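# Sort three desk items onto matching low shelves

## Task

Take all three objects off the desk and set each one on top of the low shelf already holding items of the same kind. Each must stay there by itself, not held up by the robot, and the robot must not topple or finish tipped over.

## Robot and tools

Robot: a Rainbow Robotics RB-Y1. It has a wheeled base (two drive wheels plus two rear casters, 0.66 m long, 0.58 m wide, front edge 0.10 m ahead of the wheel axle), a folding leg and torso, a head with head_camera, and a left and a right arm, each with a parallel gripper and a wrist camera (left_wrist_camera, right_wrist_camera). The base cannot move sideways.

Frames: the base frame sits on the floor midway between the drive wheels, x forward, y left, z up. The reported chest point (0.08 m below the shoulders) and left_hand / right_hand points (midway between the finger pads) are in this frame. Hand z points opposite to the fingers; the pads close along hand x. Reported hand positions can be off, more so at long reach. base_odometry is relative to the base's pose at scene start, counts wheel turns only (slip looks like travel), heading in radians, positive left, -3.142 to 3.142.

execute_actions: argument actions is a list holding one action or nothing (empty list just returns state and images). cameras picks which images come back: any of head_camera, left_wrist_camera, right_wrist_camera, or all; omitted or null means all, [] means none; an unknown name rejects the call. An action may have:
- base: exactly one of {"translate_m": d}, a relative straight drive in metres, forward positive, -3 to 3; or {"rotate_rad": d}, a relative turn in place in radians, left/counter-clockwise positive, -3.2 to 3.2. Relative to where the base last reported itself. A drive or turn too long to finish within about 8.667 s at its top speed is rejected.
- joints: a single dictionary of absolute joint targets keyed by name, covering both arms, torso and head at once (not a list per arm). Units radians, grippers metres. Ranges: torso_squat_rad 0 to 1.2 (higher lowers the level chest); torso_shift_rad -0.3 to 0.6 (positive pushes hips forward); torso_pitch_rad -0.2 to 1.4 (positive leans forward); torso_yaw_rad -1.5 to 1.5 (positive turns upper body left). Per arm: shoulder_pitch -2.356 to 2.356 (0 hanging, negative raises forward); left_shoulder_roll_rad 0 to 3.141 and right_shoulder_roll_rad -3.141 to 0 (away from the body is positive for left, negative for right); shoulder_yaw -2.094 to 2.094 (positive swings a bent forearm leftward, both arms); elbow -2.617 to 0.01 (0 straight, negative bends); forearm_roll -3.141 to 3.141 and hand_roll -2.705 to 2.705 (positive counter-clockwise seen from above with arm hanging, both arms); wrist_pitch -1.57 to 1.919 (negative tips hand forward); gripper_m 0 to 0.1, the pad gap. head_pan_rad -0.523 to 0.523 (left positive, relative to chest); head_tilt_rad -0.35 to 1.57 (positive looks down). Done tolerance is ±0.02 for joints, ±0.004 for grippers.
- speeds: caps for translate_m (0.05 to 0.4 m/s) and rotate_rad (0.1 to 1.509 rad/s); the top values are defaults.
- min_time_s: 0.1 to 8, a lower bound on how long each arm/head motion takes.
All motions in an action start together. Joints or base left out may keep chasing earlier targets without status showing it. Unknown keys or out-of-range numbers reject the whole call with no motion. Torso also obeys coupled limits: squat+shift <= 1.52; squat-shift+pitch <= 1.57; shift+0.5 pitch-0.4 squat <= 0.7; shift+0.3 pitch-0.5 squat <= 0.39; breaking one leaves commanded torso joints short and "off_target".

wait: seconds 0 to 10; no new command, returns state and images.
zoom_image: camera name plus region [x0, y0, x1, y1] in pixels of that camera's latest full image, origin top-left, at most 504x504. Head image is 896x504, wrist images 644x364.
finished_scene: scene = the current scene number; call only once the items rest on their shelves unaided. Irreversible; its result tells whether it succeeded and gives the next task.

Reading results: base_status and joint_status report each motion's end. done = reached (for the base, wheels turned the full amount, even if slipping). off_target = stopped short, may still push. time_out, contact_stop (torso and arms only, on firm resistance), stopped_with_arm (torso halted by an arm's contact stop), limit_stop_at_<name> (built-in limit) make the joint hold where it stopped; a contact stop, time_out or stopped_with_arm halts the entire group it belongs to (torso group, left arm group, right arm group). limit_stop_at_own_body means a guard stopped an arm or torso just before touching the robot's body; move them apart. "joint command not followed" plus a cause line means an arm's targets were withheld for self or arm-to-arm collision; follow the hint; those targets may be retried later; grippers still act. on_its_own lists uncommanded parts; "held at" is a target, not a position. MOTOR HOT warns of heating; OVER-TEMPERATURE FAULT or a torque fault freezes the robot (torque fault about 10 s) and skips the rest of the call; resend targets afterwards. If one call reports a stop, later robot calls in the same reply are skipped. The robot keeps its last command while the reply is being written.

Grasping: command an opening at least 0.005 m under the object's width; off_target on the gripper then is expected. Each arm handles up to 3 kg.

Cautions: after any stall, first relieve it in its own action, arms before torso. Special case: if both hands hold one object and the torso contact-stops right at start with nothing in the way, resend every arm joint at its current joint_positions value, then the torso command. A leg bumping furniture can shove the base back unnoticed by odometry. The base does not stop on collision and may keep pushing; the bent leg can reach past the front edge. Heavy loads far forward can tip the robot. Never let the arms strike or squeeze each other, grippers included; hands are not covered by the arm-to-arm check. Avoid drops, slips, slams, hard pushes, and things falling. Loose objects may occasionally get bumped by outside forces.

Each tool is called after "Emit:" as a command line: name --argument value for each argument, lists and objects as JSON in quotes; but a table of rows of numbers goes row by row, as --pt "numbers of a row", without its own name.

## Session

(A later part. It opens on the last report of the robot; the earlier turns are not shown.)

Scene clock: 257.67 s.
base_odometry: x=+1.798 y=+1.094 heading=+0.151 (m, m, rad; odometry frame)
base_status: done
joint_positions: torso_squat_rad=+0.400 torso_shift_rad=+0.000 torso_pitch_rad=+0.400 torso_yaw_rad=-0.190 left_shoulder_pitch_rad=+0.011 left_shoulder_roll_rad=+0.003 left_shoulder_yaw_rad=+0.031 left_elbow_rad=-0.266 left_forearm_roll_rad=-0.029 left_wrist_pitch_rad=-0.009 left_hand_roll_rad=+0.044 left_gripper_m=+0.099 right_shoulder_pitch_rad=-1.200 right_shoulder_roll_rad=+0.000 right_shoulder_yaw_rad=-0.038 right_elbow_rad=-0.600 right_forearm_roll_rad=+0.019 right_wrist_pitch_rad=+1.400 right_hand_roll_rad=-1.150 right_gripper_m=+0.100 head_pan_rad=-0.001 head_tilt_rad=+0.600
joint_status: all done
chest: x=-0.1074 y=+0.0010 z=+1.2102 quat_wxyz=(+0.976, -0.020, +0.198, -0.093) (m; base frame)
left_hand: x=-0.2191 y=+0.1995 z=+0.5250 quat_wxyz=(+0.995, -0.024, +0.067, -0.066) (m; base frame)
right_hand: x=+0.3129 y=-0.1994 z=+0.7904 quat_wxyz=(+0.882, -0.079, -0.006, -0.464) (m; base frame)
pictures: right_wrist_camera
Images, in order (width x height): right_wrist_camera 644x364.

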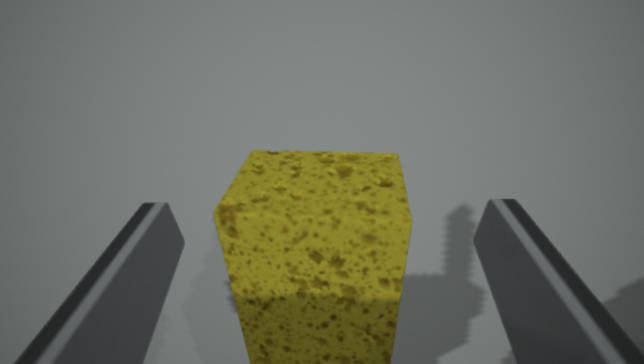

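Emit:
execute_actions --actions '[{"joints":{"torso_squat_rad":0.52}}]' --cameras '[]'

Emit:
execute_actions --actions '[{"joints":{"right_gripper_m":0.0}}]' --cameras '[]'

Scene clock: 261.20 s.
base_odometry: x=+1.798 y=+1.094 heading=+0.151 (m, m, rad; odometry frame)
base_status: not commanded
joint_positions: torso_squat_rad=+0.520 torso_shift_rad=-0.001 torso_pitch_rad=+0.398 torso_yaw_rad=-0.190 left_shoulder_pitch_rad=+0.011 left_shoulder_roll_rad=+0.003 left_shoulder_yaw_rad=+0.031 left_elbow_rad=-0.266 left_forearm_roll_rad=-0.029 left_wrist_pitch_rad=-0.009 left_hand_roll_rad=+0.044 left_gripper_m=+0.099 right_shoulder_pitch_rad=-1.204 right_shoulder_roll_rad=-0.001 right_shoulder_yaw_rad=-0.038 right_elbow_rad=-0.602 right_forearm_roll_rad=+0.019 right_wrist_pitch_rad=+1.401 right_hand_roll_rad=-1.150 right_gripper_m=+0.100 head_pan_rad=-0.001 head_tilt_rad=+0.600
joint_status: all done
chest: x=-0.1085 y=+0.0010 z=+1.1731 quat_wxyz=(+0.976, -0.020, +0.197, -0.093) (m; base frame)
left_hand: x=-0.2187 y=+0.1994 z=+0.4876 quat_wxyz=(+0.995, -0.024, +0.066, -0.066) (m; base frame)
right_hand: x=+0.3145 y=-0.1992 z=+0.7560 quat_wxyz=(+0.882, -0.078, -0.009, -0.464) (m; base frame)
pictures: none
No camera images: the call's "cameras" was empty. Leave "cameras" out to get every camera's image.

Scene clock: 262.67 s.
base_odometry: x=+1.798 y=+1.094 heading=+0.151 (m, m, rad; odometry frame)
base_status: not commanded
joint_positions: torso_squat_rad=+0.520 torso_shift_rad=+0.000 torso_pitch_rad=+0.399 torso_yaw_rad=-0.190 left_shoulder_pitch_rad=+0.011 left_shoulder_roll_rad=+0.003 left_shoulder_yaw_rad=+0.031 left_elbow_rad=-0.266 left_forearm_roll_rad=-0.029 left_wrist_pitch_rad=-0.009 left_hand_roll_rad=+0.044 left_gripper_m=+0.099 right_shoulder_pitch_rad=-1.203 right_shoulder_roll_rad=+0.000 right_shoulder_yaw_rad=-0.038 right_elbow_rad=-0.602 right_forearm_roll_rad=+0.019 right_wrist_pitch_rad=+1.400 right_hand_roll_rad=-1.150 right_gripper_m=+0.061 head_pan_rad=-0.001 head_tilt_rad=+0.600
joint_status: right_gripper_m off_target (ended at +0.061, target +0.000)
chest: x=-0.1081 y=+0.0010 z=+1.1731 quat_wxyz=(+0.976, -0.020, +0.197, -0.093) (m; base frame)
left_hand: x=-0.2189 y=+0.1994 z=+0.4877 quat_wxyz=(+0.995, -0.024, +0.066, -0.066) (m; base frame)
right_hand: x=+0.3142 y=-0.1987 z=+0.7550 quat_wxyz=(+0.882, -0.077, -0.008, -0.464) (m; base frame)
pictures: none
No camera images: the call's "cameras" was empty. Leave "cameras" out to get every camera's image.

Emit:
execute_actions --actions '[{"joints":{"torso_squat_rad":0.2},"base":{"translate_m":-0.5}}]' --cameras '[]'

Emit:
execute_actions --actions '[{"base":{"rotate_rad":2.85},"joints":{"torso_yaw_rad":0}}]' --cameras '[]'

Emit:
execute_actions --actions '[{"base":{"translate_m":2.42}}]' --cameras '[]'

Emit:
execute_actions --actions '[{"base":{"rotate_rad":-1.28}}]' --cameras '["head_camera"]'

Scene clock: 272.10 s.
base_odometry: x=+1.304 y=+1.019 heading=+0.150 (m, m, rad; odometry frame)
base_status: done
joint_positions: torso_squat_rad=+0.200 torso_shift_rad=+0.000 torso_pitch_rad=+0.400 torso_yaw_rad=-0.190 left_shoulder_pitch_rad=+0.011 left_shoulder_roll_rad=+0.003 left_shoulder_yaw_rad=+0.031 left_elbow_rad=-0.266 left_forearm_roll_rad=-0.029 left_wrist_pitch_rad=-0.009 left_hand_roll_rad=+0.044 left_gripper_m=+0.099 right_shoulder_pitch_rad=-1.200 right_shoulder_roll_rad=+0.000 right_shoulder_yaw_rad=-0.038 right_elbow_rad=-0.600 right_forearm_roll_rad=+0.019 right_wrist_pitch_rad=+1.400 right_hand_roll_rad=-1.150 right_gripper_m=+0.060 head_pan_rad=-0.001 head_tilt_rad=+0.600
joint_status: all done
chest: x=-0.1075 y=+0.0010 z=+1.2516 quat_wxyz=(+0.976, -0.020, +0.198, -0.093) (m; base frame)
left_hand: x=-0.2191 y=+0.1995 z=+0.5663 quat_wxyz=(+0.995, -0.024, +0.067, -0.066) (m; base frame)
right_hand: x=+0.3128 y=-0.1993 z=+0.8318 quat_wxyz=(+0.882, -0.079, -0.006, -0.464) (m; base frame)
pictures: none
No camera images: the call's "cameras" was empty. Leave "cameras" out to get every camera's image.

Scene clock: 277.20 s.
base_odometry: x=+1.304 y=+1.019 heading=+3.000 (m, m, rad; odometry frame)
base_status: done
joint_positions: torso_squat_rad=+0.200 torso_shift_rad=+0.000 torso_pitch_rad=+0.400 torso_yaw_rad=+0.000 left_shoulder_pitch_rad=+0.011 left_shoulder_roll_rad=+0.003 left_shoulder_yaw_rad=+0.031 left_elbow_rad=-0.266 left_forearm_roll_rad=-0.029 left_wrist_pitch_rad=-0.009 left_hand_roll_rad=+0.044 left_gripper_m=+0.099 right_shoulder_pitch_rad=-1.200 right_shoulder_roll_rad=+0.000 right_shoulder_yaw_rad=-0.038 right_elbow_rad=-0.600 right_forearm_roll_rad=+0.019 right_wrist_pitch_rad=+1.400 right_hand_roll_rad=-1.150 right_gripper_m=+0.060 head_pan_rad=-0.001 head_tilt_rad=+0.600
joint_status: all done
chest: x=-0.1076 y=+0.0009 z=+1.2516 quat_wxyz=(+0.980, -0.001, +0.199, +0.000) (m; base frame)
left_hand: x=-0.2566 y=+0.2269 z=+0.5821 quat_wxyz=(+0.997, +0.007, +0.067, +0.023) (m; base frame)
right_hand: x=+0.3384 y=-0.0918 z=+0.8208 quat_wxyz=(+0.922, -0.045, +0.005, -0.385) (m; base frame)
pictures: none
No camera images: the call's "cameras" was empty. Leave "cameras" out to get every camera's image.

Scene clock: 284.70 s.
base_odometry: x=-1.092 y=+1.360 heading=+3.000 (m, m, rad; odometry frame)
base_status: done
joint_positions: torso_squat_rad=+0.200 torso_shift_rad=+0.000 torso_pitch_rad=+0.400 torso_yaw_rad=+0.000 left_shoulder_pitch_rad=+0.011 left_shoulder_roll_rad=+0.003 left_shoulder_yaw_rad=+0.031 left_elbow_rad=-0.266 left_forearm_roll_rad=-0.029 left_wrist_pitch_rad=-0.009 left_hand_roll_rad=+0.044 left_gripper_m=+0.099 right_shoulder_pitch_rad=-1.200 right_shoulder_roll_rad=+0.000 right_shoulder_yaw_rad=-0.038 right_elbow_rad=-0.600 right_forearm_roll_rad=+0.019 right_wrist_pitch_rad=+1.400 right_hand_roll_rad=-1.150 right_gripper_m=+0.060 head_pan_rad=-0.001 head_tilt_rad=+0.600
joint_status: not commanded
chest: x=-0.1075 y=+0.0009 z=+1.2515 quat_wxyz=(+0.980, -0.001, +0.199, +0.000) (m; base frame)
left_hand: x=-0.2566 y=+0.2269 z=+0.5821 quat_wxyz=(+0.997, +0.007, +0.067, +0.023) (m; base frame)
right_hand: x=+0.3384 y=-0.0919 z=+0.8207 quat_wxyz=(+0.922, -0.045, +0.005, -0.385) (m; base frame)
pictures: none
No camera images: the call's "cameras" was empty. Leave "cameras" out to get every camera's image.

Scene clock: 288.23 s.
base_odometry: x=-1.092 y=+1.360 heading=+1.721 (m, m, rad; odometry frame)
base_status: done
joint_positions: torso_squat_rad=+0.200 torso_shift_rad=+0.000 torso_pitch_rad=+0.400 torso_yaw_rad=+0.000 left_shoulder_pitch_rad=+0.011 left_shoulder_roll_rad=+0.003 left_shoulder_yaw_rad=+0.031 left_elbow_rad=-0.266 left_forearm_roll_rad=-0.029 left_wrist_pitch_rad=-0.009 left_hand_roll_rad=+0.044 left_gripper_m=+0.099 right_shoulder_pitch_rad=-1.200 right_shoulder_roll_rad=+0.000 right_shoulder_yaw_rad=-0.038 right_elbow_rad=-0.600 right_forearm_roll_rad=+0.019 right_wrist_pitch_rad=+1.400 right_hand_roll_rad=-1.150 right_gripper_m=+0.060 head_pan_rad=-0.001 head_tilt_rad=+0.600
joint_status: not commanded
chest: x=-0.1075 y=+0.0009 z=+1.2515 quat_wxyz=(+0.980, -0.001, +0.199, +0.000) (m; base frame)
left_hand: x=-0.2566 y=+0.2269 z=+0.5821 quat_wxyz=(+0.997, +0.007, +0.067, +0.023) (m; base frame)
right_hand: x=+0.3384 y=-0.0919 z=+0.8207 quat_wxyz=(+0.922, -0.045, +0.005, -0.385) (m; base frame)
pictures: head_camera
Images, in order (width x height): head_camera 896x504.

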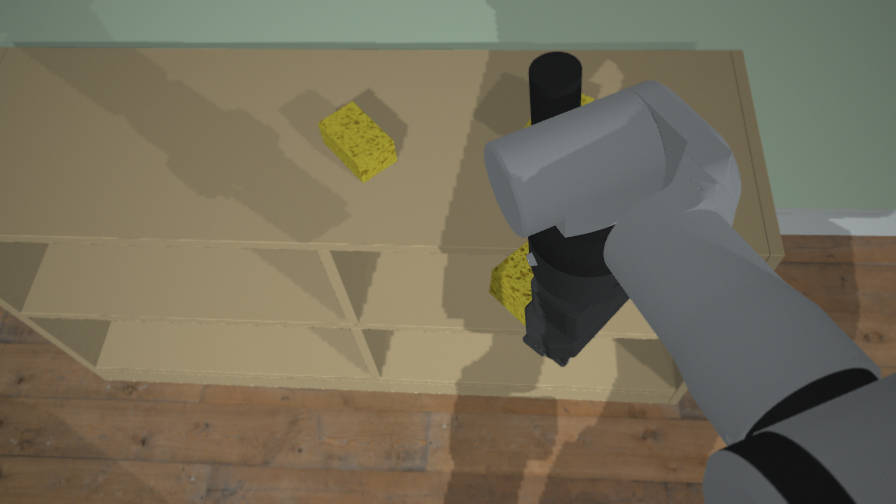

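Bottom edge ≈0.58 m; drive 0.33.

Emit:
execute_actions --actions '[{"base":{"translate_m":0.33},"joints":{"torso_squat_rad":0.7}}]' --cameras '["head_camera"]'

Scene clock: 292.20 s.
base_odometry: x=-1.141 y=+1.686 heading=+1.721 (m, m, rad; odometry frame)
base_status: done
joint_positions: torso_squat_rad=+0.700 torso_shift_rad=-0.002 torso_pitch_rad=+0.396 torso_yaw_rad=+0.000 left_shoulder_pitch_rad=+0.011 left_shoulder_roll_rad=+0.003 left_shoulder_yaw_rad=+0.031 left_elbow_rad=-0.266 left_forearm_roll_rad=-0.029 left_wrist_pitch_rad=-0.009 left_hand_roll_rad=+0.044 left_gripper_m=+0.099 right_shoulder_pitch_rad=-1.209 right_shoulder_roll_rad=+0.000 right_shoulder_yaw_rad=-0.038 right_elbow_rad=-0.605 right_forearm_roll_rad=+0.020 right_wrist_pitch_rad=+1.402 right_hand_roll_rad=-1.150 right_gripper_m=+0.060 head_pan_rad=-0.001 head_tilt_rad=+0.600
joint_status: all done
chest: x=-0.1096 y=+0.0011 z=+1.1012 quat_wxyz=(+0.980, -0.001, +0.197, +0.000) (m; base frame)
left_hand: x=-0.2558 y=+0.2267 z=+0.4311 quat_wxyz=(+0.998, +0.007, +0.065, +0.023) (m; base frame)
right_hand: x=+0.3427 y=-0.0899 z=+0.6768 quat_wxyz=(+0.922, -0.042, -0.002, -0.384) (m; base frame)
pictures: head_camera
Images, in order (width x height): head_camera 896x504.

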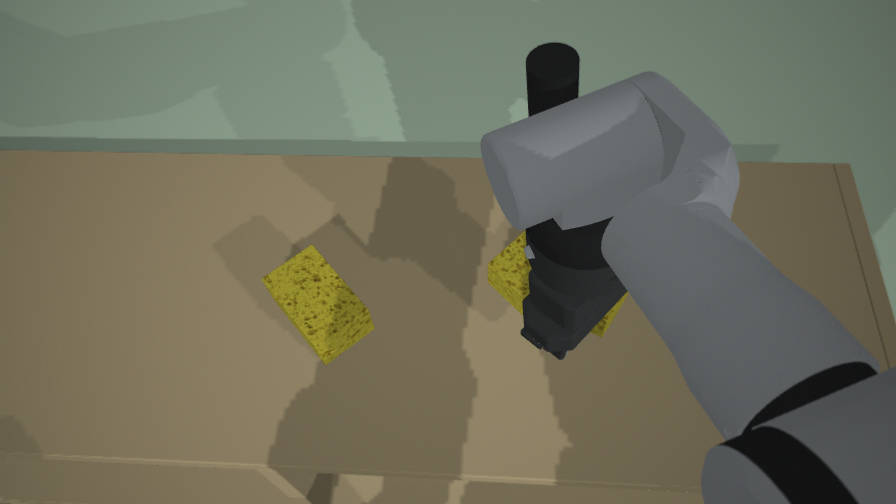

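Emit:
execute_actions --actions '[{"joints":{"torso_squat_rad":0.62}}]' --cameras '[]'

Emit:
execute_actions --actions '[{"base":{"translate_m":-0.09}}]' --cameras '[]'

Emit:
execute_actions --actions '[{"joints":{"torso_squat_rad":0.75}}]' --cameras '[]'

Emit:
execute_actions --actions '[{"joints":{"right_gripper_m":0.1}}]' --cameras '[]'

Emit:
execute_actions --actions '[{"joints":{"torso_squat_rad":0.5}}]' --cameras '["head_camera"]'

Scene clock: 297.00 s.
base_odometry: x=-1.141 y=+1.686 heading=+1.721 (m, m, rad; odometry frame)
base_status: not commanded
joint_positions: torso_squat_rad=+0.620 torso_shift_rad=+0.000 torso_pitch_rad=+0.400 torso_yaw_rad=+0.000 left_shoulder_pitch_rad=+0.011 left_shoulder_roll_rad=+0.003 left_shoulder_yaw_rad=+0.031 left_elbow_rad=-0.266 left_forearm_roll_rad=-0.029 left_wrist_pitch_rad=-0.009 left_hand_roll_rad=+0.044 left_gripper_m=+0.099 right_shoulder_pitch_rad=-1.201 right_shoulder_roll_rad=+0.000 right_shoulder_yaw_rad=-0.038 right_elbow_rad=-0.600 right_forearm_roll_rad=+0.019 right_wrist_pitch_rad=+1.400 right_hand_roll_rad=-1.150 right_gripper_m=+0.060 head_pan_rad=-0.001 head_tilt_rad=+0.600
joint_status: all done
chest: x=-0.1075 y=+0.0009 z=+1.1352 quat_wxyz=(+0.980, -0.001, +0.199, +0.000) (m; base frame)
left_hand: x=-0.2565 y=+0.2269 z=+0.4658 quat_wxyz=(+0.997, +0.007, +0.067, +0.023) (m; base frame)
right_hand: x=+0.3386 y=-0.0918 z=+0.7046 quat_wxyz=(+0.922, -0.045, +0.004, -0.385) (m; base frame)
pictures: none
No camera images: the call's "cameras" was empty. Leave "cameras" out to get every camera's image.

Scene clock: 298.40 s.
base_odometry: x=-1.128 y=+1.597 heading=+1.721 (m, m, rad; odometry frame)
base_status: done
joint_positions: torso_squat_rad=+0.620 torso_shift_rad=+0.000 torso_pitch_rad=+0.400 torso_yaw_rad=+0.000 left_shoulder_pitch_rad=+0.011 left_shoulder_roll_rad=+0.003 left_shoulder_yaw_rad=+0.031 left_elbow_rad=-0.266 left_forearm_roll_rad=-0.029 left_wrist_pitch_rad=-0.009 left_hand_roll_rad=+0.044 left_gripper_m=+0.099 right_shoulder_pitch_rad=-1.200 right_shoulder_roll_rad=+0.000 right_shoulder_yaw_rad=-0.038 right_elbow_rad=-0.600 right_forearm_roll_rad=+0.019 right_wrist_pitch_rad=+1.400 right_hand_roll_rad=-1.150 right_gripper_m=+0.060 head_pan_rad=-0.001 head_tilt_rad=+0.600
joint_status: not commanded
chest: x=-0.1076 y=+0.0009 z=+1.1352 quat_wxyz=(+0.980, -0.001, +0.199, +0.000) (m; base frame)
left_hand: x=-0.2565 y=+0.2269 z=+0.4658 quat_wxyz=(+0.997, +0.007, +0.067, +0.023) (m; base frame)
right_hand: x=+0.3384 y=-0.0919 z=+0.7045 quat_wxyz=(+0.922, -0.045, +0.004, -0.385) (m; base frame)
pictures: none
No camera images: the call's "cameras" was empty. Leave "cameras" out to get every camera's image.

Scene clock: 299.63 s.
base_odometry: x=-1.128 y=+1.597 heading=+1.721 (m, m, rad; odometry frame)
base_status: not commanded
joint_positions: torso_squat_rad=+0.750 torso_shift_rad=+0.000 torso_pitch_rad=+0.400 torso_yaw_rad=+0.000 left_shoulder_pitch_rad=+0.011 left_shoulder_roll_rad=+0.003 left_shoulder_yaw_rad=+0.031 left_elbow_rad=-0.266 left_forearm_roll_rad=-0.029 left_wrist_pitch_rad=-0.009 left_hand_roll_rad=+0.044 left_gripper_m=+0.099 right_shoulder_pitch_rad=-1.200 right_shoulder_roll_rad=+0.000 right_shoulder_yaw_rad=-0.038 right_elbow_rad=-0.600 right_forearm_roll_rad=+0.019 right_wrist_pitch_rad=+1.400 right_hand_roll_rad=-1.150 right_gripper_m=+0.060 head_pan_rad=-0.001 head_tilt_rad=+0.600
joint_status: all done
chest: x=-0.1075 y=+0.0009 z=+1.0777 quat_wxyz=(+0.980, -0.001, +0.199, +0.000) (m; base frame)
left_hand: x=-0.2565 y=+0.2268 z=+0.4082 quat_wxyz=(+0.997, +0.007, +0.067, +0.023) (m; base frame)
right_hand: x=+0.3384 y=-0.0920 z=+0.6469 quat_wxyz=(+0.922, -0.045, +0.004, -0.385) (m; base frame)
pictures: none
No camera images: the call's "cameras" was empty. Leave "cameras" out to get every camera's image.

Scene clock: 301.10 s.
base_odometry: x=-1.128 y=+1.597 heading=+1.721 (m, m, rad; odometry frame)
base_status: not commanded
joint_positions: torso_squat_rad=+0.750 torso_shift_rad=+0.000 torso_pitch_rad=+0.400 torso_yaw_rad=+0.000 left_shoulder_pitch_rad=+0.011 left_shoulder_roll_rad=+0.003 left_shoulder_yaw_rad=+0.031 left_elbow_rad=-0.266 left_forearm_roll_rad=-0.029 left_wrist_pitch_rad=-0.009 left_hand_roll_rad=+0.044 left_gripper_m=+0.099 right_shoulder_pitch_rad=-1.200 right_shoulder_roll_rad=+0.000 right_shoulder_yaw_rad=-0.038 right_elbow_rad=-0.600 right_forearm_roll_rad=+0.019 right_wrist_pitch_rad=+1.400 right_hand_roll_rad=-1.150 right_gripper_m=+0.100 head_pan_rad=-0.001 head_tilt_rad=+0.600
joint_status: all done
chest: x=-0.1075 y=+0.0009 z=+1.0777 quat_wxyz=(+0.980, -0.001, +0.199, +0.000) (m; base frame)
left_hand: x=-0.2565 y=+0.2268 z=+0.4082 quat_wxyz=(+0.997, +0.007, +0.067, +0.023) (m; base frame)
right_hand: x=+0.3384 y=-0.0920 z=+0.6469 quat_wxyz=(+0.922, -0.045, +0.004, -0.385) (m; base frame)
pictures: none
No camera images: the call's "cameras" was empty. Leave "cameras" out to get every camera's image.

Scene clock: 302.70 s.
base_odometry: x=-1.128 y=+1.597 heading=+1.721 (m, m, rad; odometry frame)
base_status: not commanded
joint_positions: torso_squat_rad=+0.500 torso_shift_rad=+0.000 torso_pitch_rad=+0.400 torso_yaw_rad=+0.000 left_shoulder_pitch_rad=+0.011 left_shoulder_roll_rad=+0.003 left_shoulder_yaw_rad=+0.031 left_elbow_rad=-0.266 left_forearm_roll_rad=-0.029 left_wrist_pitch_rad=-0.009 left_hand_roll_rad=+0.044 left_gripper_m=+0.099 right_shoulder_pitch_rad=-1.200 right_shoulder_roll_rad=+0.000 right_shoulder_yaw_rad=-0.038 right_elbow_rad=-0.600 right_forearm_roll_rad=+0.019 right_wrist_pitch_rad=+1.400 right_hand_roll_rad=-1.150 right_gripper_m=+0.100 head_pan_rad=-0.001 head_tilt_rad=+0.600
joint_status: all done
chest: x=-0.1075 y=+0.0009 z=+1.1798 quat_wxyz=(+0.980, -0.001, +0.199, +0.000) (m; base frame)
left_hand: x=-0.2566 y=+0.2269 z=+0.5104 quat_wxyz=(+0.997, +0.007, +0.067, +0.023) (m; base frame)
right_hand: x=+0.3384 y=-0.0919 z=+0.7490 quat_wxyz=(+0.922, -0.045, +0.004, -0.385) (m; base frame)
pictures: head_camera
Images, in order (width x height): head_camera 896x504.

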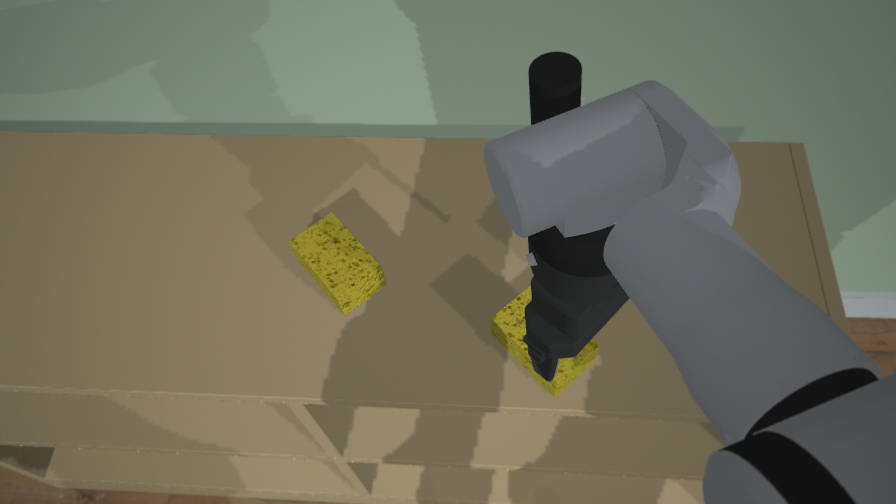

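Emit:
finished_scene --scene 2

The scene is finished: the task was done.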